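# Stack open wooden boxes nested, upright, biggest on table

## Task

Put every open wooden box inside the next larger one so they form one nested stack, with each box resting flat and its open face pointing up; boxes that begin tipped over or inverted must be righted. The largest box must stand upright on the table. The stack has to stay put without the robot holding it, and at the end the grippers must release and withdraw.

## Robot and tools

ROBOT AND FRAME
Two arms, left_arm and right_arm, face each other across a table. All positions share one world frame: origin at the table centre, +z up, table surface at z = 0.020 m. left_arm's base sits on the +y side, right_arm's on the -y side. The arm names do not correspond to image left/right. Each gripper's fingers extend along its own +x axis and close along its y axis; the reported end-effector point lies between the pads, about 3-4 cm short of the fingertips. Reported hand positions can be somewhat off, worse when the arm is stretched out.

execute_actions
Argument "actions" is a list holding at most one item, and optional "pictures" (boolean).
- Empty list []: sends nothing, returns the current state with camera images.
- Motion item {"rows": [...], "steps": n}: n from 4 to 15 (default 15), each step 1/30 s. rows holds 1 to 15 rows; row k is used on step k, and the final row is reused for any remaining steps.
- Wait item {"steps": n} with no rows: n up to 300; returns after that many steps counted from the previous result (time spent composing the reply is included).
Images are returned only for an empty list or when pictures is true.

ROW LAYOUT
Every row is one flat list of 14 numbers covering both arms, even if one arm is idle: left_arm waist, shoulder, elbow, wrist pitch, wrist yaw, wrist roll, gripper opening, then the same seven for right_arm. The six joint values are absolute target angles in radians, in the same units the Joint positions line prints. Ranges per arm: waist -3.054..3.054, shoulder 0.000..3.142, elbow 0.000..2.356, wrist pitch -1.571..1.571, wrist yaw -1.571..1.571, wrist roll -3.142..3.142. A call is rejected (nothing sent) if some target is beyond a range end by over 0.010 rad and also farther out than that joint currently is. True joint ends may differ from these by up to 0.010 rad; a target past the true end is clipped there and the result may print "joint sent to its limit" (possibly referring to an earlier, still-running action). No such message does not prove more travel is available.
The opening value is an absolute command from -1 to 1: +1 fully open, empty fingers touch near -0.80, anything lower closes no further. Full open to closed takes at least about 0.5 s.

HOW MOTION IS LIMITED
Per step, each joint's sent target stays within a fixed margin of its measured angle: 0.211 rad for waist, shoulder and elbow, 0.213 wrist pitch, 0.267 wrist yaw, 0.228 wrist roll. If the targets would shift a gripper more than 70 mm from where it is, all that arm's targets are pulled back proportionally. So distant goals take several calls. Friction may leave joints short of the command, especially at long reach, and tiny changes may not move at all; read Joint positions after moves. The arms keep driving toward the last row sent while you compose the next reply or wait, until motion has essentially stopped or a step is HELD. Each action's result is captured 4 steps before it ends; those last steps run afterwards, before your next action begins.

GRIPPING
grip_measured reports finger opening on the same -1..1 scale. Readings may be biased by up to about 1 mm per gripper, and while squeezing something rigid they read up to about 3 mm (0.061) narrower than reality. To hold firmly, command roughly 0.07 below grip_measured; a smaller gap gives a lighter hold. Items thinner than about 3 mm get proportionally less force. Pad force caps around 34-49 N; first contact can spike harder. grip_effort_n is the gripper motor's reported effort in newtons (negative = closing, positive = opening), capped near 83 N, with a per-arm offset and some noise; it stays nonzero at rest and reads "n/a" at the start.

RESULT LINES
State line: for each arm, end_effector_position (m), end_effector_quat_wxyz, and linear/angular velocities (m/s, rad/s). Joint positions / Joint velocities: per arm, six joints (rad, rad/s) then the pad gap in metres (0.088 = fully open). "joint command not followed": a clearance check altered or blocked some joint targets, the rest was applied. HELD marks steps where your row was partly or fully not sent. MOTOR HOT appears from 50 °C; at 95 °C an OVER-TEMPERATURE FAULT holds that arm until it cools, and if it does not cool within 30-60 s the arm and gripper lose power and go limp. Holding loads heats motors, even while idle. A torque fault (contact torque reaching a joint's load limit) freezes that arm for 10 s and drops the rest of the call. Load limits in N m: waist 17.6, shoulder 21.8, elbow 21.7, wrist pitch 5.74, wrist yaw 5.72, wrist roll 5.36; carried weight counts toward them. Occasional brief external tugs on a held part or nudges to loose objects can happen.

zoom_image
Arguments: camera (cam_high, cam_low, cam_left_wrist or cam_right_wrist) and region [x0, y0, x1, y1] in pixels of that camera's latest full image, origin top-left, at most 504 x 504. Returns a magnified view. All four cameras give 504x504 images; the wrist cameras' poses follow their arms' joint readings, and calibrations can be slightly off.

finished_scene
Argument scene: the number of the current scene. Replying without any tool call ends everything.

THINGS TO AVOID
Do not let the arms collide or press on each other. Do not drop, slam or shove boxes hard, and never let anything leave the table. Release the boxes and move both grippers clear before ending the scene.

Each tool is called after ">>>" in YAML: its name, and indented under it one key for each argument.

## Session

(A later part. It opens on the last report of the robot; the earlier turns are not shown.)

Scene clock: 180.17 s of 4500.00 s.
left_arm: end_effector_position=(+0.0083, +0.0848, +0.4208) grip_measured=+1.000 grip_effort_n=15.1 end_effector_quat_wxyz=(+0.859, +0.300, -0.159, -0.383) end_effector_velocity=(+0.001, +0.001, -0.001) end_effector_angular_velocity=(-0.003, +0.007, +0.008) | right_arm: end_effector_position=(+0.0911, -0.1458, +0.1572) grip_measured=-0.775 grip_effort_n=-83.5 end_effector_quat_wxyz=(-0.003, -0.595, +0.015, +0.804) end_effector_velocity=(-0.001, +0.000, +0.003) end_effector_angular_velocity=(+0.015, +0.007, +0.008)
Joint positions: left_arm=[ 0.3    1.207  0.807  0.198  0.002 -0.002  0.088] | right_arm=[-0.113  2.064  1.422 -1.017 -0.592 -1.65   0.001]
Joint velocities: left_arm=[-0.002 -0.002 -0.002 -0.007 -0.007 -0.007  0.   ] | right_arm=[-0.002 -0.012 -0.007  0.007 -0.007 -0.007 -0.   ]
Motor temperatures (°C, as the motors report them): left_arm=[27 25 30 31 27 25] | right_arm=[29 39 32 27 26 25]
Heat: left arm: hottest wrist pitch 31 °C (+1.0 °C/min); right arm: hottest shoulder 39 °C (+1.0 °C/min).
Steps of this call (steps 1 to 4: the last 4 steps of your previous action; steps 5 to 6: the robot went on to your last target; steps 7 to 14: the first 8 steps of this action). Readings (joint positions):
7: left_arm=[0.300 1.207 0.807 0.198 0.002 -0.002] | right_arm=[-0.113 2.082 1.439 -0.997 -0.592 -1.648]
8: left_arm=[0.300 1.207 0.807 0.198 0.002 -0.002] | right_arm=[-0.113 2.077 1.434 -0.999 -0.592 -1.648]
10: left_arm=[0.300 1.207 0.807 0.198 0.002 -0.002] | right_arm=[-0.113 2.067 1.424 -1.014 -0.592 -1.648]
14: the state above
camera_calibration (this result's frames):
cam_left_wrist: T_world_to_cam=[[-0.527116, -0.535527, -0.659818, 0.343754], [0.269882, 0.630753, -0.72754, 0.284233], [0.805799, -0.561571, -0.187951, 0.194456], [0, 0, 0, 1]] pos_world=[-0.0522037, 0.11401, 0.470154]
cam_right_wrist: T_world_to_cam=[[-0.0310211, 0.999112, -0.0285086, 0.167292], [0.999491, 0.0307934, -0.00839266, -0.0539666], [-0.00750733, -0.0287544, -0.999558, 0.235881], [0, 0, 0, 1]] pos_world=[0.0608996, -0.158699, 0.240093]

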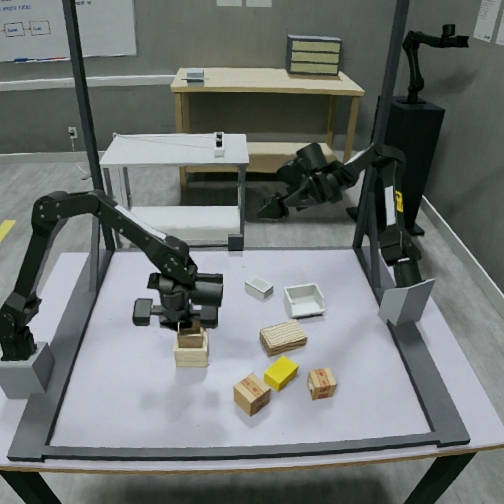

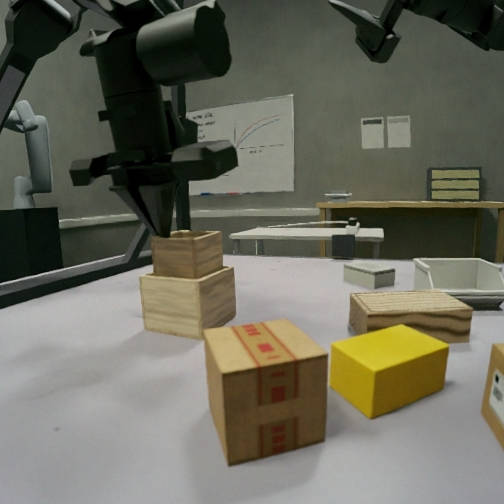

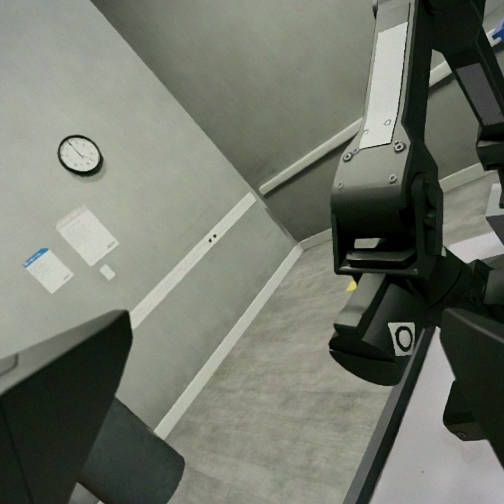

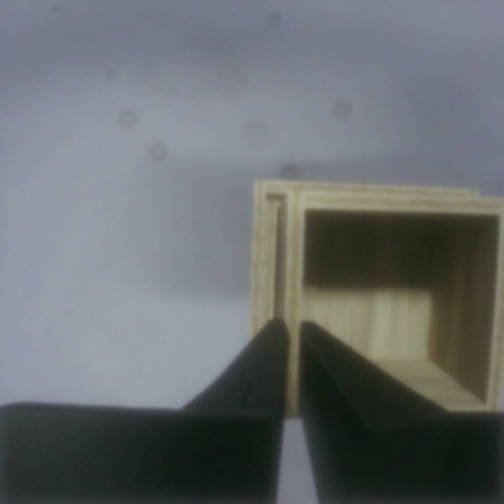

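>>> execute_actions:
  actions:
    - {"rows":[[0.3,1.2,0.8,0.2,0,0,1,-0.108,2.11,1.40,-1.017,-0.592,-1.65,-0.9],[0.3,1.2,0.8,0.2,0,0,1,-0.108,2.11,1.40,-1.017,-0.592,-1.65,-0.9],[0.3,1.2,0.8,0.2,0,0,1,-0.108,2.11,1.40,-1.017,-0.592,-1.65,-0.9],[0.3,1.2,0.8,0.2,0,0,1,-0.108,2.11,1.40,-1.012,-0.592,-1.65,-0.9],[0.3,1.2,0.8,0.2,0,0,1,-0.108,2.11,1.40,-1.005,-0.592,-1.65,-0.9],[0.3,1.2,0.8,0.2,0,0,1,-0.108,2.11,1.40,-0.998,-0.592,-1.65,-0.9],[0.3,1.2,0.8,0.2,0,0,1,-0.108,2.11,1.40,-0.99,-0.592,-1.65,-0.9]],"steps":14}
  pictures: true

>>> zoom_image:
  camera: "cam_low"
  region: [90,150,290,350]

Scene clock: 180.70 s of 4500.00 s.
left_arm: end_effector_position=(+0.0083, +0.0848, +0.4208) grip_measured=+1.000 grip_effort_n=15.1 end_effector_quat_wxyz=(+0.859, +0.300, -0.159, -0.383) end_effector_velocity=(-0.001, +0.002, -0.000) end_effector_angular_velocity=(-0.010, -0.000, +0.013) | right_arm: end_effector_position=(+0.0938, -0.1453, +0.1506) grip_measured=-0.775 grip_effort_n=-83.5 end_effector_quat_wxyz=(-0.003, -0.593, +0.019, +0.805) end_effector_velocity=(+0.002, +0.006, -0.004) end_effector_angular_velocity=(+0.025, +0.006, +0.011)
Joint positions: left_arm=[ 0.3    1.207  0.807  0.198  0.002 -0.002  0.088] | right_arm=[-0.116  2.082  1.418 -1.003 -0.596 -1.651  0.001]
Joint velocities: left_arm=[-0.007 -0.007 -0.002 -0.007 -0.022 -0.007  0.   ] | right_arm=[-0.002  0.012 -0.002  0.037 -0.007 -0.007  0.   ]
Motor temperatures (°C, as the motors report them): left_arm=[27 25 30 31 27 25] | right_arm=[29 39 31 27 26 25]
Heat: left arm: hottest wrist pitch 31 °C (+1.0 °C/min); right arm: hottest shoulder 39 °C (+0.0 °C/min).
Steps of this call (steps 1 to 4: the last 4 steps of your previous action; steps 5 to 6: the robot went on to your last target; steps 7 to 16: the first 10 steps of this action). Readings (joint positions):
7: left_arm=[0.300 1.207 0.807 0.198 0.002 -0.002] | right_arm=[-0.113 2.062 1.421 -1.017 -0.592 -1.651]
8: left_arm=[0.300 1.207 0.807 0.198 0.002 -0.002] | right_arm=[-0.113 2.065 1.420 -1.017 -0.592 -1.651]
10: left_arm=[0.300 1.207 0.807 0.198 0.002 -0.002] | right_arm=[-0.113 2.075 1.419 -1.017 -0.592 -1.651]
14: left_arm=[0.300 1.207 0.807 0.198 0.002 -0.002] | right_arm=[-0.116 2.081 1.418 -1.009 -0.595 -1.651]
16: the state above
camera_calibration (this result's frames):
cam_left_wrist: T_world_to_cam=[[-0.527116, -0.535527, -0.659818, 0.343754], [0.269882, 0.630753, -0.72754, 0.284233], [0.805799, -0.561571, -0.187951, 0.194456], [0, 0, 0, 1]] pos_world=[-0.0522037, 0.11401, 0.470154]
cam_right_wrist: T_world_to_cam=[[-0.026081, 0.999025, -0.0356247, 0.167245], [0.999586, 0.0256286, -0.0130978, -0.0567991], [-0.012172, -0.0359515, -0.999279, 0.228742], [0, 0, 0, 1]] pos_world=[0.0639217, -0.157403, 0.233792]

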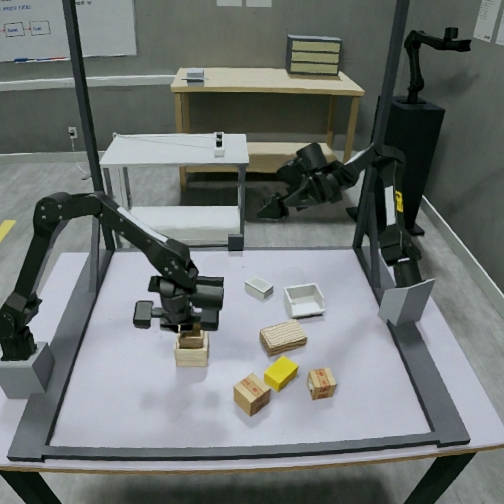

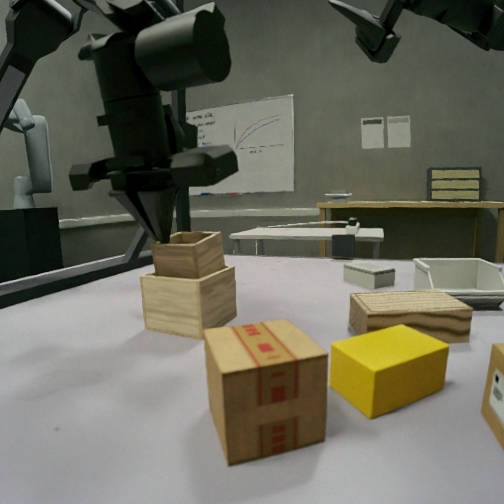

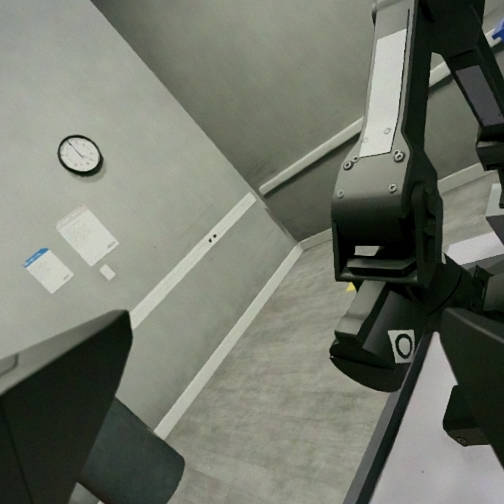

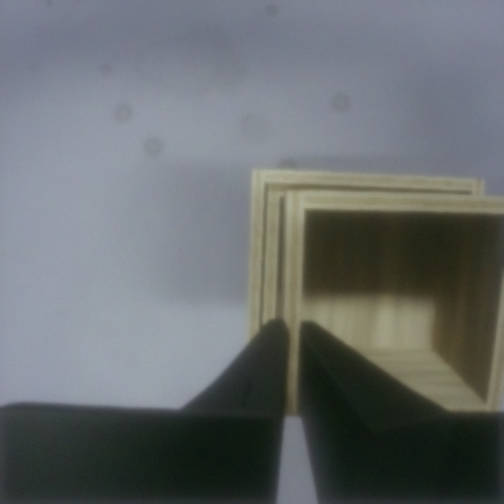

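Region (90, 150, 290, 350) of cam_low's 504x504 image, scaled by 2.520, with more detail than that image has.

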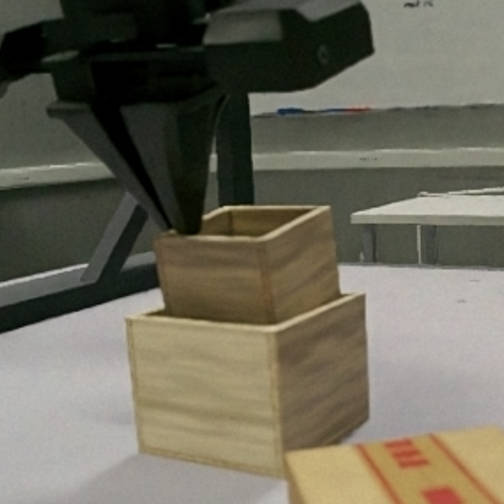

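>>> execute_actions:
  actions:
    - {"rows":[[0.3,1.2,0.8,0.2,0,0,1,-0.116,2.05,1.418,-1.017,-0.592,-1.65,-0.9],[0.3,1.2,0.8,0.2,0,0,1,-0.116,2.05,1.418,-1.017,-0.592,-1.65,-0.9],[0.3,1.2,0.8,0.2,0,0,1,-0.116,2.05,1.418,-1.017,-0.592,-1.65,-0.9],[0.3,1.2,0.8,0.2,0,0,1,-0.095,2.055,1.418,-1.017,-0.592,-1.645,-0.9]],"steps":14}
  pictures: true

>>> zoom_image:
  camera: "cam_low"
  region: [90,150,290,350]

Scene clock: 181.30 s of 4500.00 s.
left_arm: end_effector_position=(+0.0083, +0.0848, +0.4208) grip_measured=+1.000 grip_effort_n=15.1 end_effector_quat_wxyz=(+0.859, +0.300, -0.159, -0.383) end_effector_velocity=(-0.000, +0.000, -0.003) end_effector_angular_velocity=(-0.009, +0.019, +0.004) | right_arm: end_effector_position=(+0.0869, -0.1468, +0.1548) grip_measured=-0.775 grip_effort_n=-83.5 end_effector_quat_wxyz=(-0.008, -0.593, +0.014, +0.805) end_effector_velocity=(-0.008, -0.002, +0.006) end_effector_angular_velocity=(+0.017, -0.008, +0.043)
Joint positions: left_arm=[ 0.3    1.207  0.807  0.198  0.002 -0.002  0.088] | right_arm=[-0.102  2.065  1.418 -1.012 -0.597 -1.648  0.001]
Joint velocities: left_arm=[-0.007 -0.002 -0.002 -0.007 -0.007 -0.022  0.   ] | right_arm=[ 0.017 -0.027 -0.002 -0.007  0.007 -0.022 -0.   ]
Motor temperatures (°C, as the motors report them): left_arm=[27 25 30 31 27 25] | right_arm=[29 39 31 27 26 25]
Heat: left arm: hottest wrist pitch 31 °C (+1.0 °C/min); right arm: hottest shoulder 39 °C (+0.0 °C/min).
Steps of this call (steps 1 to 4: the last 4 steps of your previous action; steps 5 to 8: the robot went on to your last target; steps 9 to 18: the first 10 steps of this action). Readings (joint positions):
9: left_arm=[0.300 1.207 0.807 0.198 0.002 -0.002] | right_arm=[-0.116 2.082 1.418 -0.998 -0.597 -1.651]
10: left_arm=[0.300 1.207 0.807 0.198 0.002 -0.002] | right_arm=[-0.116 2.079 1.418 -0.999 -0.598 -1.651]
12: left_arm=[0.300 1.207 0.807 0.198 0.002 -0.002] | right_arm=[-0.116 2.071 1.418 -1.005 -0.598 -1.651]
16: left_arm=[0.300 1.207 0.807 0.198 0.002 -0.002] | right_arm=[-0.104 2.067 1.418 -1.011 -0.597 -1.648]
18: the state above
camera_calibration (this result's frames):
cam_left_wrist: T_world_to_cam=[[-0.527116, -0.535527, -0.659818, 0.343754], [0.269882, 0.630753, -0.72754, 0.284233], [0.805799, -0.561571, -0.187951, 0.194456], [0, 0, 0, 1]] pos_world=[-0.0522037, 0.11401, 0.470154]
cam_right_wrist: T_world_to_cam=[[-0.0394326, 0.998684, -0.0328048, 0.169458], [0.999159, 0.039039, -0.0125542, -0.0478708], [-0.011257, -0.0332722, -0.999383, 0.233074], [0, 0, 0, 1]] pos_world=[0.0571364, -0.159611, 0.237888]

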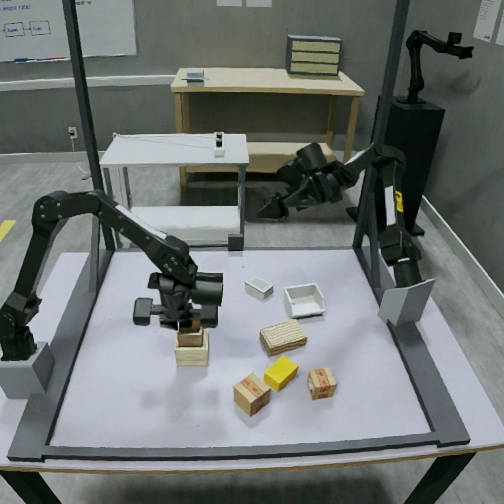

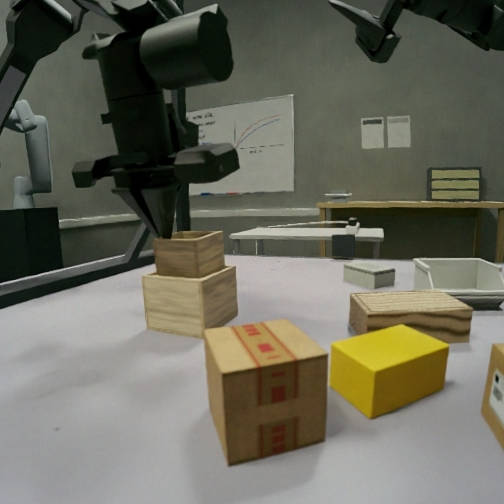

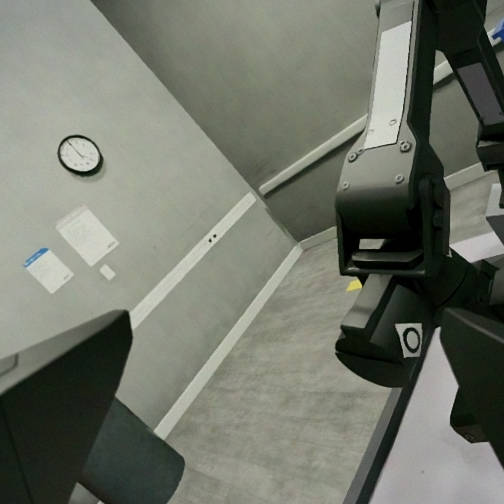

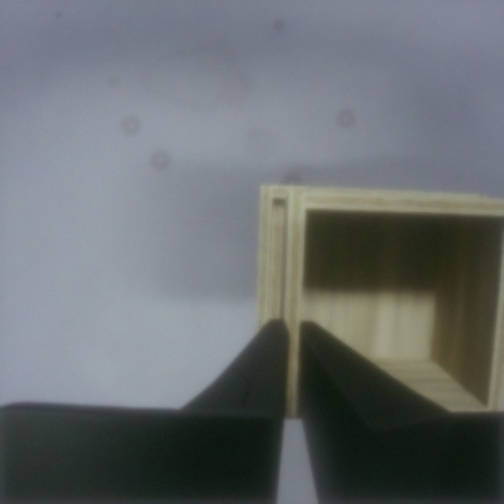

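Region (90, 150, 290, 350) of cam_low's 504x504 image, scaled by 2.520, with more detail than that image has.

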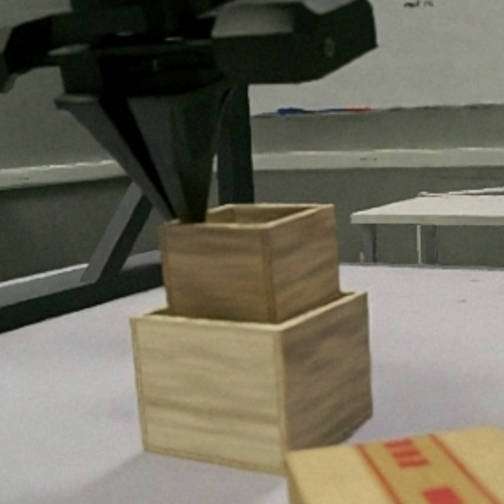

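>>> execute_actions:
  actions:
    - {"rows":[[0.3,1.2,0.8,0.2,0,0,1,-0.102,2.065,1.418,-1.012,-0.597,-1.648,-0.6]],"steps":12}
  pictures: true

>>> zoom_image:
  camera: "cam_low"
  region: [90,150,290,350]

Scene clock: 181.70 s of 4500.00 s.
left_arm: end_effector_position=(+0.0083, +0.0848, +0.4208) grip_measured=+1.000 grip_effort_n=15.1 end_effector_quat_wxyz=(+0.859, +0.300, -0.159, -0.383) end_effector_velocity=(+0.001, +0.001, -0.001) end_effector_angular_velocity=(-0.022, +0.029, +0.007) | right_arm: end_effector_position=(+0.0864, -0.1471, +0.1551) grip_measured=-0.635 grip_effort_n=18.8 end_effector_quat_wxyz=(-0.008, -0.593, +0.014, +0.805) end_effector_velocity=(-0.001, -0.004, +0.003) end_effector_angular_velocity=(-0.013, +0.009, -0.001)
Joint positions: left_arm=[ 0.3    1.207  0.807  0.198  0.002 -0.002  0.088] | right_arm=[-0.101  2.064  1.418 -1.013 -0.597 -1.647  0.008]
Joint velocities: left_arm=[-0.002 -0.002 -0.002 -0.007 -0.007 -0.037  0.   ] | right_arm=[-0.002 -0.007 -0.002 -0.022 -0.007 -0.007  0.012]
Motor temperatures (°C, as the motors report them): left_arm=[27 25 30 31 27 25] | right_arm=[29 39 31 27 26 25]
Heat: left arm: hottest wrist pitch 31 °C (+1.0 °C/min); right arm: hottest shoulder 39 °C (+0.0 °C/min).
Steps of this call (steps 1 to 4: the last 4 steps of your previous action; steps 5 to 12: the first 8 steps of this action). Readings (joint positions):
5: left_arm=[0.300 1.207 0.807 0.198 0.002 -0.002] | right_arm=[-0.101 2.064 1.418 -1.013 -0.597 -1.647]
6: left_arm=[0.300 1.207 0.807 0.198 0.002 -0.002] | right_arm=[-0.101 2.064 1.418 -1.013 -0.597 -1.647]
8: left_arm=[0.300 1.207 0.807 0.198 0.002 -0.002] | right_arm=[-0.101 2.064 1.418 -1.013 -0.597 -1.647]
12: the state above
camera_calibration (this result's frames):
cam_left_wrist: T_world_to_cam=[[-0.527116, -0.535527, -0.659818, 0.343754], [0.269882, 0.630753, -0.72754, 0.284233], [0.805799, -0.561571, -0.187951, 0.194456], [0, 0, 0, 1]] pos_world=[-0.0522037, 0.11401, 0.470154]
cam_right_wrist: T_world_to_cam=[[-0.0401595, 0.99864, -0.0332569, 0.169802], [0.99913, 0.0397615, -0.0125451, -0.0472255], [-0.0112057, -0.0337318, -0.999368, 0.233247], [0, 0, 0, 1]] pos_world=[0.0566173, -0.159825, 0.238154]

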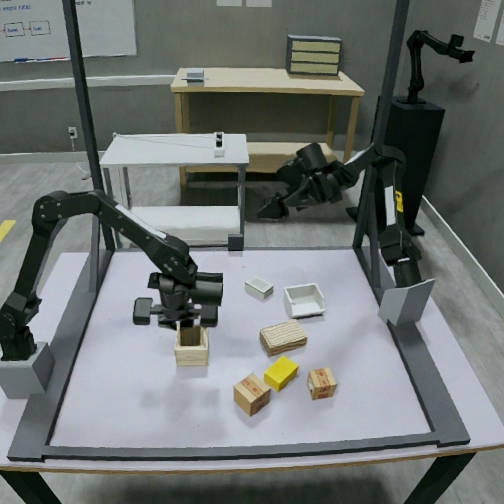

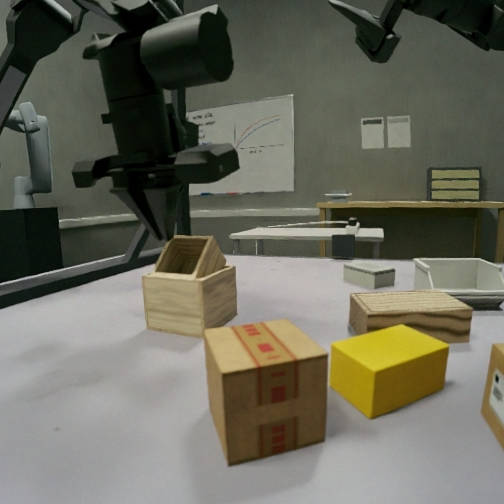

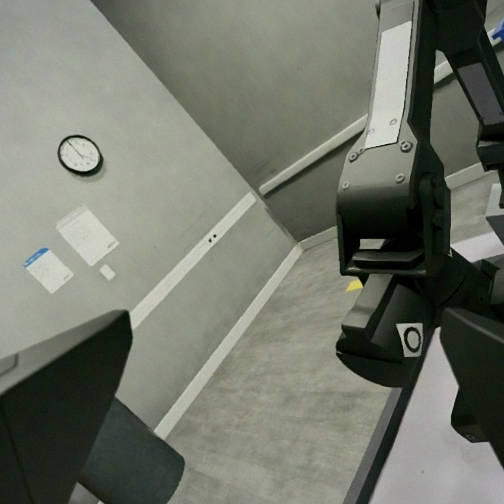

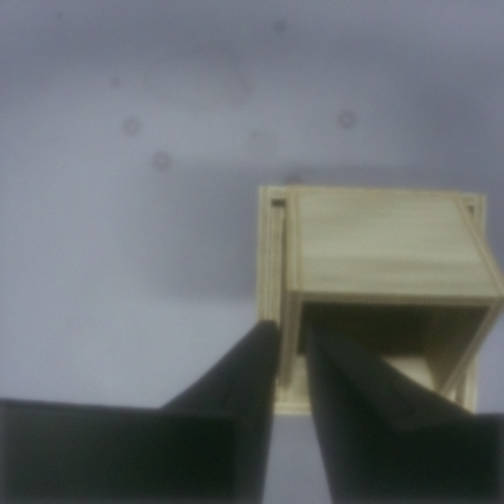

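Region (90, 150, 290, 350) of cam_low's 504x504 image, scaled by 2.520, with more detail than that image has.

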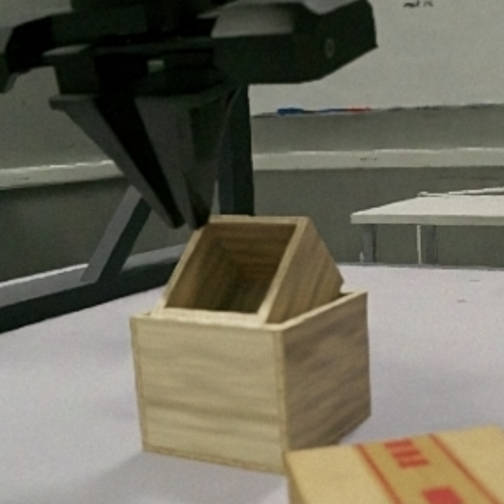

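>>> execute_actions:
  actions:
    - {"rows":[[0.3,1.2,0.8,0.2,0,0,1,-0.101,2.064,1.418,-1.013,-0.597,-1.647,-0.35],[0.3,1.2,0.8,0.2,0,0,1,-0.101,2.064,1.418,-1.013,-0.597,-1.647,-0.35],[0.3,1.2,0.8,0.2,0,0,1,-0.101,2.064,1.418,-1.013,-0.597,-1.647,-0.35],[0.3,1.2,0.8,0.2,0,0,1,-0.09,2.14,1.39,-1.013,-0.597,-1.647,-0.35],[0.3,1.2,0.8,0.2,0,0,1,-0.085,2.14,1.39,-1.013,-0.597,-1.647,-0.35],[0.3,1.2,0.8,0.2,0,0,1,-0.08,2.14,1.39,-1.005,-0.597,-1.647,-0.35],[0.3,1.2,0.8,0.2,0,0,1,-0.08,2.14,1.39,-0.995,-0.597,-1.647,-0.35],[0.3,1.2,0.8,0.2,0,0,1,-0.08,2.14,1.39,-0.98,-0.597,-1.647,-0.35],[0.3,1.2,0.8,0.2,0,0,1,-0.08,2.14,1.39,-0.965,-0.597,-1.647,-0.35],[0.3,1.2,0.8,0.2,0,0,1,-0.08,2.14,1.39,-0.95,-0.597,-1.647,-0.35],[0.3,1.2,0.8,0.2,0,0,1,-0.08,2.14,1.39,-0.94,-0.597,-1.647,-0.35]],"steps":15}

>>> execute_actions:
  actions:
    - {"steps":6}
  pictures: true

Scene clock: 182.87 s of 4500.00 s.
left_arm: end_effector_position=(+0.0083, +0.0848, +0.4208) grip_measured=+1.000 grip_effort_n=15.1 end_effector_quat_wxyz=(+0.859, +0.300, -0.159, -0.383) end_effector_velocity=(+0.003, +0.002, -0.004) end_effector_angular_velocity=(+0.012, +0.001, +0.015) | right_arm: end_effector_position=(+0.0882, -0.1507, +0.1294) grip_measured=-0.364 grip_effort_n=18.4 end_effector_quat_wxyz=(-0.023, -0.592, +0.032, +0.805) end_effector_velocity=(-0.004, +0.041, -0.042) end_effector_angular_velocity=(+0.189, +0.015, +0.118)
Joint positions: left_arm=[ 0.3    1.207  0.807  0.198  0.002 -0.002  0.088] | right_arm=[-0.085  2.125  1.4   -0.978 -0.597 -1.647  0.021]
Joint velocities: left_arm=[-0.002  0.002 -0.007 -0.007 -0.007  0.007  0.   ] | right_arm=[ 0.042  0.081 -0.032  0.315 -0.022 -0.022  0.005]
Motor temperatures (°C, as the motors report them): left_arm=[27 25 30 31 27 25] | right_arm=[29 39 31 27 26 25]
Heat: left arm: hottest wrist pitch 31 °C (+1.0 °C/min); right arm: hottest shoulder 39 °C (+0.0 °C/min).
Steps of this call (steps 1 to 4: the last 4 steps of your previous action; steps 5 to 15: the robot went on to your last target; steps 16 to 24: nothing new was sent; steps 25 to 35: the first 11 steps of this action). Readings (joint positions):
25: left_arm=[0.300 1.207 0.807 0.198 0.002 -0.002] | right_arm=[-0.101 2.064 1.418 -1.013 -0.597 -1.647]
26: left_arm=[0.300 1.207 0.807 0.198 0.002 -0.002] | right_arm=[-0.101 2.064 1.418 -1.013 -0.597 -1.647]
28: left_arm=[0.300 1.207 0.807 0.198 0.002 -0.002] | right_arm=[-0.101 2.068 1.418 -1.013 -0.597 -1.647]
32: left_arm=[0.300 1.207 0.807 0.198 0.002 -0.002] | right_arm=[-0.093 2.106 1.410 -1.006 -0.597 -1.647]
35: the state above

Scene clock: 183.07 s of 4500.00 s.
left_arm: end_effector_position=(+0.0083, +0.0848, +0.4208) grip_measured=+1.000 grip_effort_n=15.1 end_effector_quat_wxyz=(+0.859, +0.300, -0.159, -0.383) end_effector_velocity=(-0.000, +0.000, +0.000) end_effector_angular_velocity=(-0.015, +0.016, +0.004) | right_arm: end_effector_position=(+0.0882, -0.1454, +0.1279) grip_measured=-0.355 grip_effort_n=18.4 end_effector_quat_wxyz=(-0.019, -0.593, +0.019, +0.805) end_effector_velocity=(+0.001, +0.002, -0.002) end_effector_angular_velocity=(+0.008, +0.021, -0.013)
Joint positions: left_arm=[ 0.3    1.207  0.807  0.198  0.002 -0.002  0.088] | right_arm=[-0.083  2.127  1.399 -0.948 -0.597 -1.647  0.022]
Joint velocities: left_arm=[-0.002 -0.002  0.002 -0.007 -0.007 -0.022  0.   ] | right_arm=[-0.007  0.007 -0.007  0.022 -0.022  0.007  0.001]
Motor temperatures (°C, as the motors report them): left_arm=[27 25 30 31 27 25] | right_arm=[29 39 31 27 26 25]
Heat: left arm: hottest wrist pitch 31 °C (+1.0 °C/min); right arm: hottest shoulder 39 °C (+0.0 °C/min).
Kept back: nothing.
Steps of this call (steps 1 to 4: the last 4 steps of your previous action; steps 5 to 6: the robot went on to your last target). Readings (joint positions):
1: left_arm=[0.300 1.207 0.807 0.198 0.002 -0.002] | right_arm=[-0.084 2.126 1.399 -0.968 -0.597 -1.647]
2: left_arm=[0.300 1.207 0.807 0.198 0.002 -0.002] | right_arm=[-0.084 2.127 1.399 -0.960 -0.597 -1.647]
4: left_arm=[0.300 1.207 0.807 0.198 0.002 -0.002] | right_arm=[-0.083 2.127 1.399 -0.952 -0.597 -1.647]
6: the state above
camera_calibration (this result's frames):
cam_left_wrist: T_world_to_cam=[[-0.527116, -0.535527, -0.659818, 0.343754], [0.269882, 0.630753, -0.72754, 0.284233], [0.805799, -0.561571, -0.187951, 0.194456], [0, 0, 0, 1]] pos_world=[-0.0522037, 0.11401, 0.470154]
cam_right_wrist: T_world_to_cam=[[-0.0521873, 0.997194, -0.0536759, 0.170792], [0.998574, 0.0515056, -0.0140086, -0.0475318], [-0.0112047, -0.0543304, -0.99846, 0.203073], [0, 0, 0, 1]] pos_world=[0.0586526, -0.156832, 0.211261]

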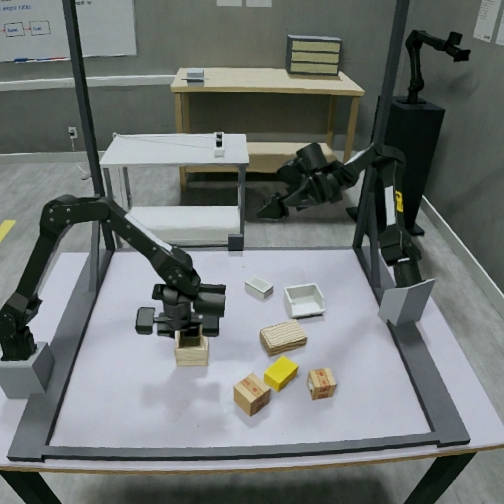

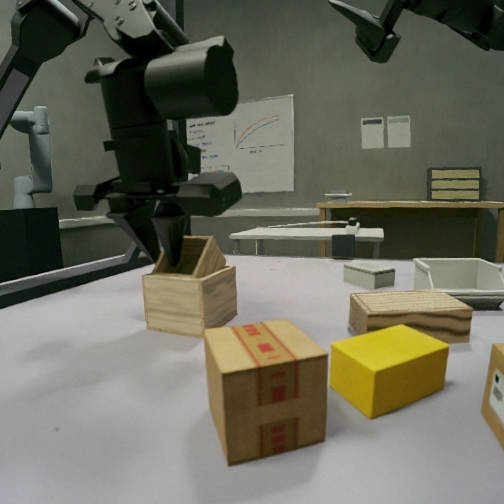

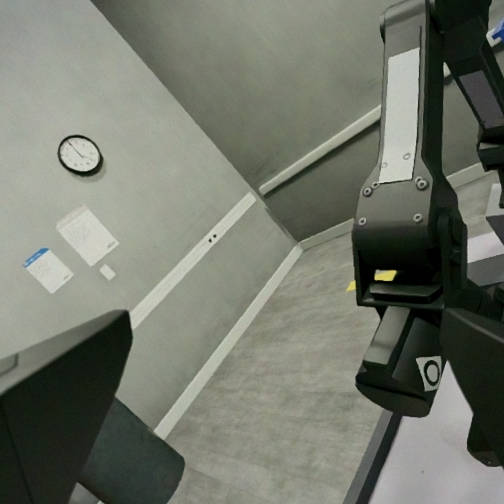

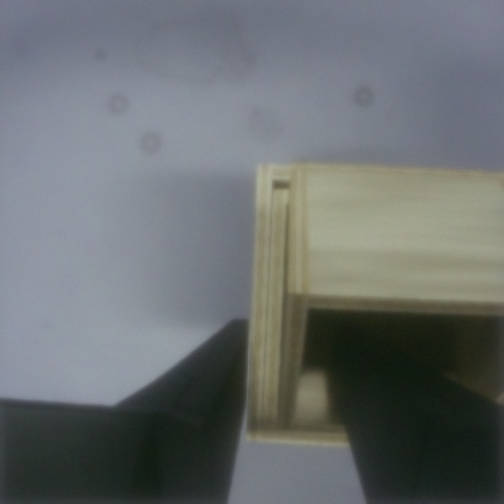

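>>> execute_actions:
  actions:
    - {"rows":[[0.3,1.2,0.8,0.2,0,0,1,-0.083,2.105,1.399,-0.965,-0.597,-1.647,-0.355],[0.3,1.2,0.8,0.2,0,0,1,-0.083,2.105,1.399,-0.965,-0.597,-1.647,-0.355],[0.3,1.2,0.8,0.2,0,0,1,-0.083,2.105,1.399,-0.965,-0.597,-1.647,-0.355],[0.3,1.2,0.8,0.2,0,0,1,-0.083,2.11,1.399,-0.965,-0.597,-1.647,-0.9]],"steps":15}

>>> execute_actions:
  actions:
    - {"rows":[[0.3,1.2,0.8,0.2,0,0,1,-0.083,1.97,1.399,-1.04,-0.597,-1.647,-0.9]],"steps":15}
  pictures: true

Scene clock: 185.13 s of 4500.00 s.
left_arm: end_effector_position=(+0.0083, +0.0848, +0.4208) grip_measured=+1.000 grip_effort_n=15.1 end_effector_quat_wxyz=(+0.859, +0.300, -0.159, -0.383) end_effector_velocity=(-0.001, +0.002, +0.003) end_effector_angular_velocity=(-0.002, -0.010, +0.006) | right_arm: end_effector_position=(+0.0873, -0.1466, +0.1329) grip_measured=-0.768 grip_effort_n=-83.5 end_effector_quat_wxyz=(-0.018, -0.593, +0.018, +0.805) end_effector_velocity=(-0.004, -0.008, -0.001) end_effector_angular_velocity=(-0.043, +0.009, -0.013)
Joint positions: left_arm=[ 0.3    1.207  0.807  0.198  0.002 -0.002  0.088] | right_arm=[-0.085  2.113  1.4   -0.961 -0.597 -1.647  0.001]
Joint velocities: left_arm=[ 0.002 -0.007  0.002 -0.007 -0.007  0.007  0.   ] | right_arm=[ 0.007  0.002 -0.002 -0.037 -0.007  0.007 -0.   ]
Motor temperatures (°C, as the motors report them): left_arm=[27 25 30 31 27 25] | right_arm=[29 39 31 27 26 25]
Heat: left arm: hottest wrist pitch 31 °C (+1.0 °C/min); right arm: hottest shoulder 39 °C (+0.0 °C/min).
Steps of this call (steps 1 to 30: the robot went on to your last target; steps 31 to 51: nothing new was sent; steps 52 to 62: the first 11 steps of this action). Readings (joint positions):
52: left_arm=[0.300 1.207 0.807 0.198 0.002 -0.002] | right_arm=[-0.083 2.127 1.399 -0.942 -0.597 -1.647]
53: left_arm=[0.300 1.207 0.807 0.198 0.002 -0.002] | right_arm=[-0.083 2.127 1.399 -0.946 -0.597 -1.647]
55: left_arm=[0.300 1.207 0.807 0.198 0.002 -0.002] | right_arm=[-0.083 2.125 1.399 -0.955 -0.597 -1.647]
59: left_arm=[0.300 1.207 0.807 0.198 0.002 -0.002] | right_arm=[-0.084 2.121 1.399 -0.959 -0.597 -1.647]
62: the state above

Scene clock: 185.63 s of 4500.00 s.
left_arm: end_effector_position=(+0.0083, +0.0848, +0.4208) grip_measured=+1.000 grip_effort_n=14.7 end_effector_quat_wxyz=(+0.859, +0.300, -0.159, -0.383) end_effector_velocity=(+0.001, +0.000, -0.004) end_effector_angular_velocity=(-0.007, +0.022, +0.007) | right_arm: end_effector_position=(+0.0730, -0.1532, +0.1786) grip_measured=-0.768 grip_effort_n=-83.5 end_effector_quat_wxyz=(-0.007, -0.595, -0.013, +0.804) end_effector_velocity=(-0.004, -0.009, +0.004) end_effector_angular_velocity=(-0.036, +0.024, -0.008)
Joint positions: left_arm=[ 0.3    1.207  0.807  0.198  0.002 -0.002  0.088] | right_arm=[-0.085  1.975  1.401 -1.035 -0.596 -1.647  0.001]
Joint velocities: left_arm=[-0.007  0.002 -0.002 -0.007 -0.007 -0.022  0.   ] | right_arm=[-0.002 -0.007  0.002 -0.051 -0.022 -0.007 -0.   ]
Motor temperatures (°C, as the motors report them): left_arm=[27 25 30 31 27 25] | right_arm=[29 39 31 27 26 25]
Heat: left arm: hottest wrist pitch 31 °C (+1.0 °C/min); right arm: hottest shoulder 39 °C (-1.0 °C/min).
Steps of this call (steps 1 to 4: the last 4 steps of your previous action; steps 5 to 15: the first 11 steps of this action). Readings (joint positions):
5: left_arm=[0.300 1.207 0.807 0.198 0.002 -0.002] | right_arm=[-0.085 2.102 1.400 -0.965 -0.597 -1.647]
6: left_arm=[0.300 1.207 0.807 0.198 0.002 -0.002] | right_arm=[-0.085 2.088 1.399 -0.988 -0.596 -1.647]
8: left_arm=[0.300 1.207 0.807 0.198 0.002 -0.002] | right_arm=[-0.085 2.043 1.397 -1.018 -0.596 -1.647]
12: left_arm=[0.300 1.207 0.807 0.198 0.002 -0.002] | right_arm=[-0.085 1.978 1.401 -1.029 -0.596 -1.647]
15: the state above
camera_calibration (this result's frames):
cam_left_wrist: T_world_to_cam=[[-0.527116, -0.535527, -0.659818, 0.343754], [0.269882, 0.630753, -0.72754, 0.284233], [0.805799, -0.561571, -0.187951, 0.194456], [0, 0, 0, 1]] pos_world=[-0.0522037, 0.11401, 0.470154]
cam_right_wrist: T_world_to_cam=[[-0.0701161, 0.997483, 0.0105761, 0.170356], [0.997512, 0.0701887, -0.00665052, -0.029613], [-0.0073761, 0.0100835, -0.999922, 0.262961], [0, 0, 0, 1]] pos_world=[0.0434236, -0.1705, 0.260942]

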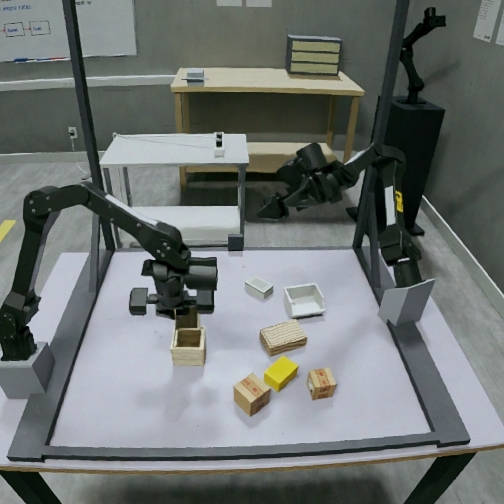

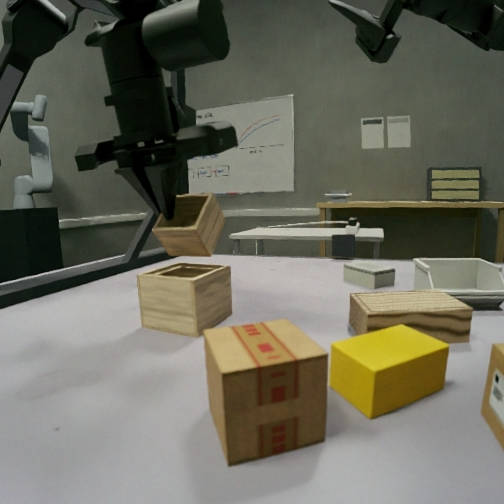

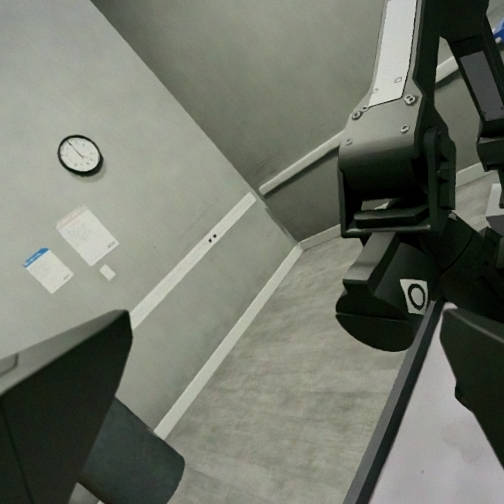

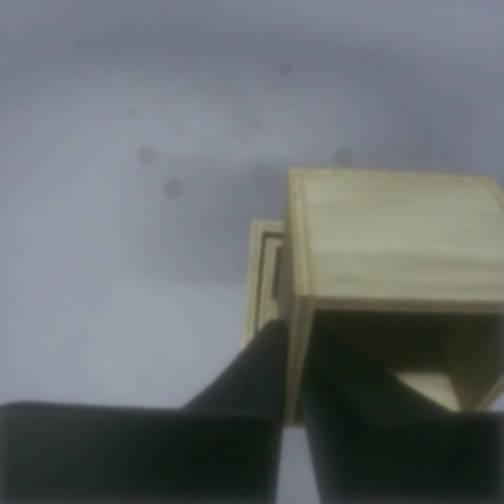

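>>> execute_actions:
  actions:
    - {"rows":[[0.3,1.2,0.8,0.2,0,0,1,0.06,1.92,1.41,-1.02,-0.3,-1.47,-0.9]],"steps":15}

>>> execute_actions:
  actions:
    - {"rows":[[0.3,1.2,0.8,0.2,0,0,1,0.2,1.93,1.46,-1.07,0.02,-1.33,-0.9]],"steps":13}

>>> execute_actions:
  actions:
    - {"rows":[[0.3,1.2,0.8,0.2,0,0,1,0.285,1.99,1.50,-1.07,0.170,-1.245,-0.9]],"steps":15}

>>> execute_actions:
  actions:
    - {"steps":8}
  pictures: true

>>> zoom_image:
  camera: "cam_low"
  region: [90,150,290,350]

Scene clock: 186.30 s of 4500.00 s.
left_arm: end_effector_position=(+0.0083, +0.0848, +0.4208) grip_measured=+1.000 grip_effort_n=15.1 end_effector_quat_wxyz=(+0.859, +0.300, -0.159, -0.383) end_effector_velocity=(+0.002, +0.003, -0.004) end_effector_angular_velocity=(+0.005, +0.015, +0.018) | right_arm: end_effector_position=(+0.0609, -0.1594, +0.1714) grip_measured=-0.768 grip_effort_n=-83.5 end_effector_quat_wxyz=(-0.006, -0.701, -0.006, +0.713) end_effector_velocity=(+0.021, +0.004, +0.001) end_effector_angular_velocity=(+0.021, -0.123, -0.071)
Joint positions: left_arm=[ 0.3    1.207  0.807  0.198  0.002 -0.002  0.088] | right_arm=[ 0.058  1.93   1.401 -1.023 -0.318 -1.48   0.001]
Joint velocities: left_arm=[-0.002 -0.002 -0.002 -0.022 -0.007 -0.007  0.   ] | right_arm=[-0.007 -0.002 -0.002  0.007  0.125  0.066 -0.   ]
Motor temperatures (°C, as the motors report them): left_arm=[27 25 30 31 27 25] | right_arm=[29 39 31 27 26 25]
Heat: left arm: hottest wrist pitch 31 °C (+1.0 °C/min); right arm: hottest shoulder 39 °C (-1.0 °C/min).
Steps of this call (steps 1 to 4: the last 4 steps of your previous action; steps 5 to 9: the robot went on to your last target; steps 10 to 20: the first 11 steps of this action). Readings (joint positions):
10: left_arm=[0.300 1.207 0.807 0.198 0.002 -0.002] | right_arm=[-0.079 1.971 1.401 -1.037 -0.565 -1.622]
11: left_arm=[0.300 1.207 0.807 0.198 0.002 -0.002] | right_arm=[-0.058 1.965 1.401 -1.035 -0.490 -1.582]
13: left_arm=[0.300 1.207 0.807 0.198 0.002 -0.002] | right_arm=[-0.003 1.952 1.401 -1.029 -0.408 -1.533]
17: left_arm=[0.300 1.207 0.807 0.198 0.002 -0.002] | right_arm=[0.057 1.932 1.401 -1.025 -0.341 -1.491]
20: the state above

Scene clock: 186.73 s of 4500.00 s.
left_arm: end_effector_position=(+0.0083, +0.0848, +0.4208) grip_measured=+1.000 grip_effort_n=15.1 end_effector_quat_wxyz=(+0.859, +0.300, -0.159, -0.383) end_effector_velocity=(+0.000, +0.000, -0.006) end_effector_angular_velocity=(+0.025, +0.011, +0.003) | right_arm: end_effector_position=(+0.0543, -0.1594, +0.1735) grip_measured=-0.768 grip_effort_n=-83.5 end_effector_quat_wxyz=(+0.004, -0.799, -0.018, +0.602) end_effector_velocity=(+0.033, +0.001, +0.013) end_effector_angular_velocity=(+0.055, -0.253, -0.065)
Joint positions: left_arm=[ 0.3    1.207  0.807  0.198  0.002 -0.002  0.088] | right_arm=[ 0.198  1.93   1.448 -1.064 -0.016 -1.344  0.001]
Joint velocities: left_arm=[-0.007 -0.002 -0.002 -0.022  0.007  0.007  0.   ] | right_arm=[ 0.012 -0.007  0.002 -0.037  0.256  0.081 -0.   ]
Motor temperatures (°C, as the motors report them): left_arm=[27 25 30 31 27 25] | right_arm=[29 39 31 27 26 25]
Heat: left arm: hottest wrist pitch 31 °C (+1.0 °C/min); right arm: hottest shoulder 39 °C (-1.0 °C/min).
Steps of this call (steps 1 to 4: the last 4 steps of your previous action; steps 5 to 13: the first 9 steps of this action). Readings (joint positions):
5: left_arm=[0.300 1.207 0.807 0.198 0.002 -0.002] | right_arm=[0.065 1.930 1.406 -1.027 -0.275 -1.453]
6: left_arm=[0.300 1.207 0.807 0.198 0.002 -0.002] | right_arm=[0.086 1.930 1.415 -1.038 -0.199 -1.421]
8: left_arm=[0.300 1.207 0.807 0.198 0.002 -0.002] | right_arm=[0.139 1.930 1.430 -1.051 -0.107 -1.381]
12: left_arm=[0.300 1.207 0.807 0.198 0.002 -0.002] | right_arm=[0.195 1.930 1.447 -1.062 -0.026 -1.347]
13: the state above

Scene clock: 187.23 s of 4500.00 s.
left_arm: end_effector_position=(+0.0083, +0.0848, +0.4208) grip_measured=+1.000 grip_effort_n=15.1 end_effector_quat_wxyz=(+0.859, +0.300, -0.159, -0.383) end_effector_velocity=(+0.003, +0.003, -0.002) end_effector_angular_velocity=(-0.003, +0.008, +0.015) | right_arm: end_effector_position=(+0.0482, -0.1520, +0.1670) grip_measured=-0.768 grip_effort_n=-83.5 end_effector_quat_wxyz=(-0.020, +0.845, +0.032, -0.533) end_effector_velocity=(+0.007, +0.007, +0.007) end_effector_angular_velocity=(+0.050, -0.056, -0.042)
Joint positions: left_arm=[ 0.3    1.207  0.807  0.198  0.002 -0.002  0.088] | right_arm=[ 0.283  1.976  1.487 -1.069  0.158 -1.251  0.001]
Joint velocities: left_arm=[ 0.002 -0.002 -0.007 -0.007 -0.007 -0.007  0.   ] | right_arm=[-0.002  0.007  0.022 -0.007  0.066  0.051 -0.   ]
Motor temperatures (°C, as the motors report them): left_arm=[27 25 30 31 27 25] | right_arm=[29 39 32 27 26 25]
Heat: left arm: hottest wrist pitch 31 °C (+1.0 °C/min); right arm: hottest shoulder 39 °C (-1.0 °C/min).
Steps of this call (steps 1 to 4: the last 4 steps of your previous action; steps 5 to 15: the first 11 steps of this action). Readings (joint positions):
5: left_arm=[0.300 1.207 0.807 0.198 0.002 -0.002] | right_arm=[0.201 1.933 1.452 -1.071 0.027 -1.322]
6: left_arm=[0.300 1.207 0.807 0.198 0.002 -0.002] | right_arm=[0.214 1.941 1.461 -1.073 0.071 -1.302]
8: left_arm=[0.300 1.207 0.807 0.198 0.002 -0.002] | right_arm=[0.244 1.957 1.478 -1.069 0.111 -1.278]
12: left_arm=[0.300 1.207 0.807 0.198 0.002 -0.002] | right_arm=[0.281 1.973 1.485 -1.069 0.146 -1.257]
15: the state above

Scene clock: 187.50 s of 4500.00 s.
left_arm: end_effector_position=(+0.0083, +0.0848, +0.4208) grip_measured=+1.000 grip_effort_n=15.1 end_effector_quat_wxyz=(+0.859, +0.300, -0.159, -0.383) end_effector_velocity=(-0.001, +0.000, -0.003) end_effector_angular_velocity=(+0.005, +0.013, -0.003) | right_arm: end_effector_position=(+0.0486, -0.1511, +0.1677) grip_measured=-0.768 grip_effort_n=-83.5 end_effector_quat_wxyz=(-0.023, +0.847, +0.033, -0.531) end_effector_velocity=(+0.003, -0.005, +0.001) end_effector_angular_velocity=(-0.023, -0.001, -0.007)
Joint positions: left_arm=[ 0.3    1.207  0.807  0.198  0.002 -0.002  0.088] | right_arm=[ 0.283  1.977  1.489 -1.069  0.164 -1.248  0.001]
Joint velocities: left_arm=[-0.002 -0.002 -0.002 -0.007  0.007 -0.007  0.   ] | right_arm=[-0.007 -0.002 -0.002 -0.022 -0.007 -0.007  0.   ]
Motor temperatures (°C, as the motors report them): left_arm=[27 25 30 31 27 25] | right_arm=[29 39 32 27 26 25]
Heat: left arm: hottest wrist pitch 31 °C (+1.0 °C/min); right arm: hottest shoulder 39 °C (-1.0 °C/min).
Kept back: nothing.
Steps of this call (steps 1 to 4: the last 4 steps of your previous action; steps 5 to 8: the robot went on to your last target). Readings (joint positions):
1: left_arm=[0.300 1.207 0.807 0.198 0.002 -0.002] | right_arm=[0.283 1.976 1.488 -1.069 0.159 -1.250]
2: left_arm=[0.300 1.207 0.807 0.198 0.002 -0.002] | right_arm=[0.283 1.976 1.488 -1.069 0.161 -1.249]
4: left_arm=[0.300 1.207 0.807 0.198 0.002 -0.002] | right_arm=[0.283 1.976 1.489 -1.069 0.162 -1.249]
8: the state above
camera_calibration (this result's frames):
cam_left_wrist: T_world_to_cam=[[-0.527116, -0.535527, -0.659818, 0.343754], [0.269882, 0.630753, -0.72754, 0.284233], [0.805799, -0.561571, -0.187951, 0.194456], [0, 0, 0, 1]] pos_world=[-0.0522037, 0.11401, 0.470154]
cam_right_wrist: T_world_to_cam=[[-0.0621244, 0.99712, 0.043496, 0.160672], [0.736946, 0.0164371, 0.675752, -0.115385], [0.673091, 0.0740349, -0.735844, 0.184104], [0, 0, 0, 1]] pos_world=[-0.028905, -0.171943, 0.206455]

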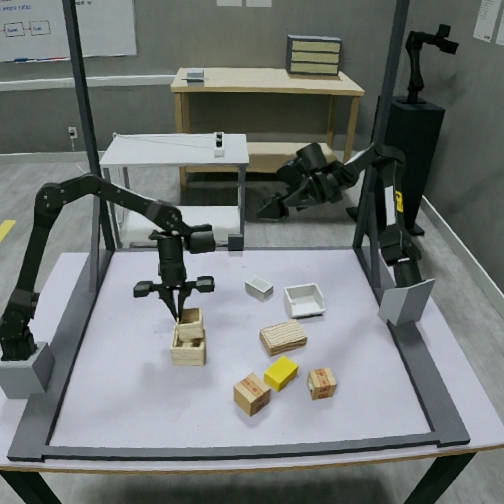

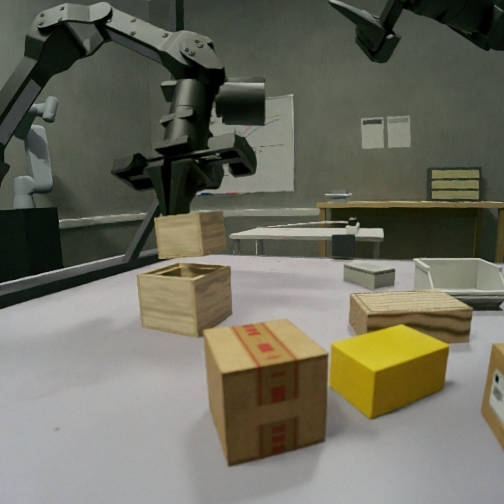

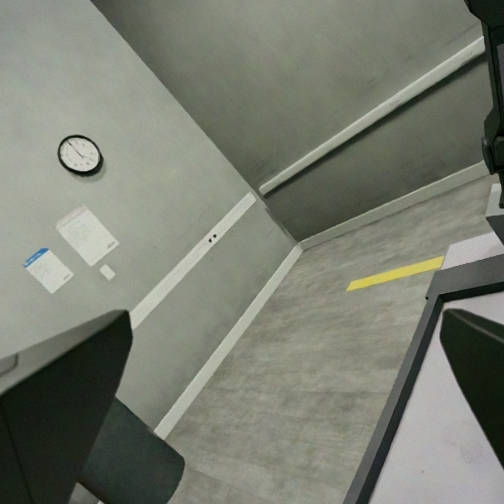

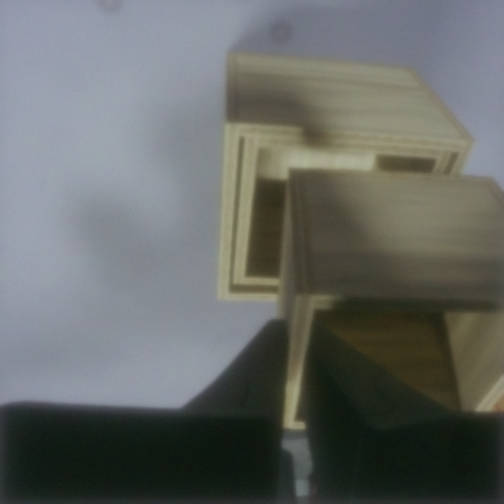

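Region (90, 150, 290, 350) of cam_low's 504x504 image, scaled by 2.520, with more detail than that image has.

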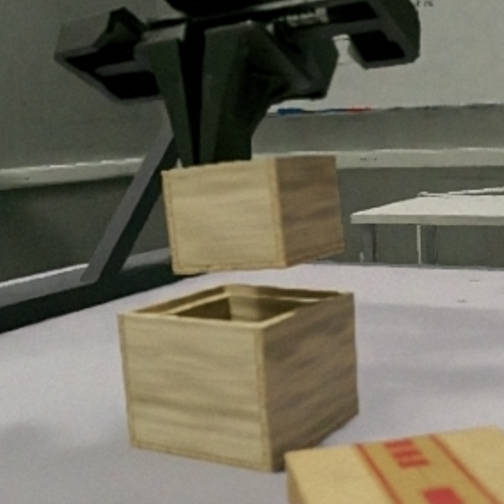

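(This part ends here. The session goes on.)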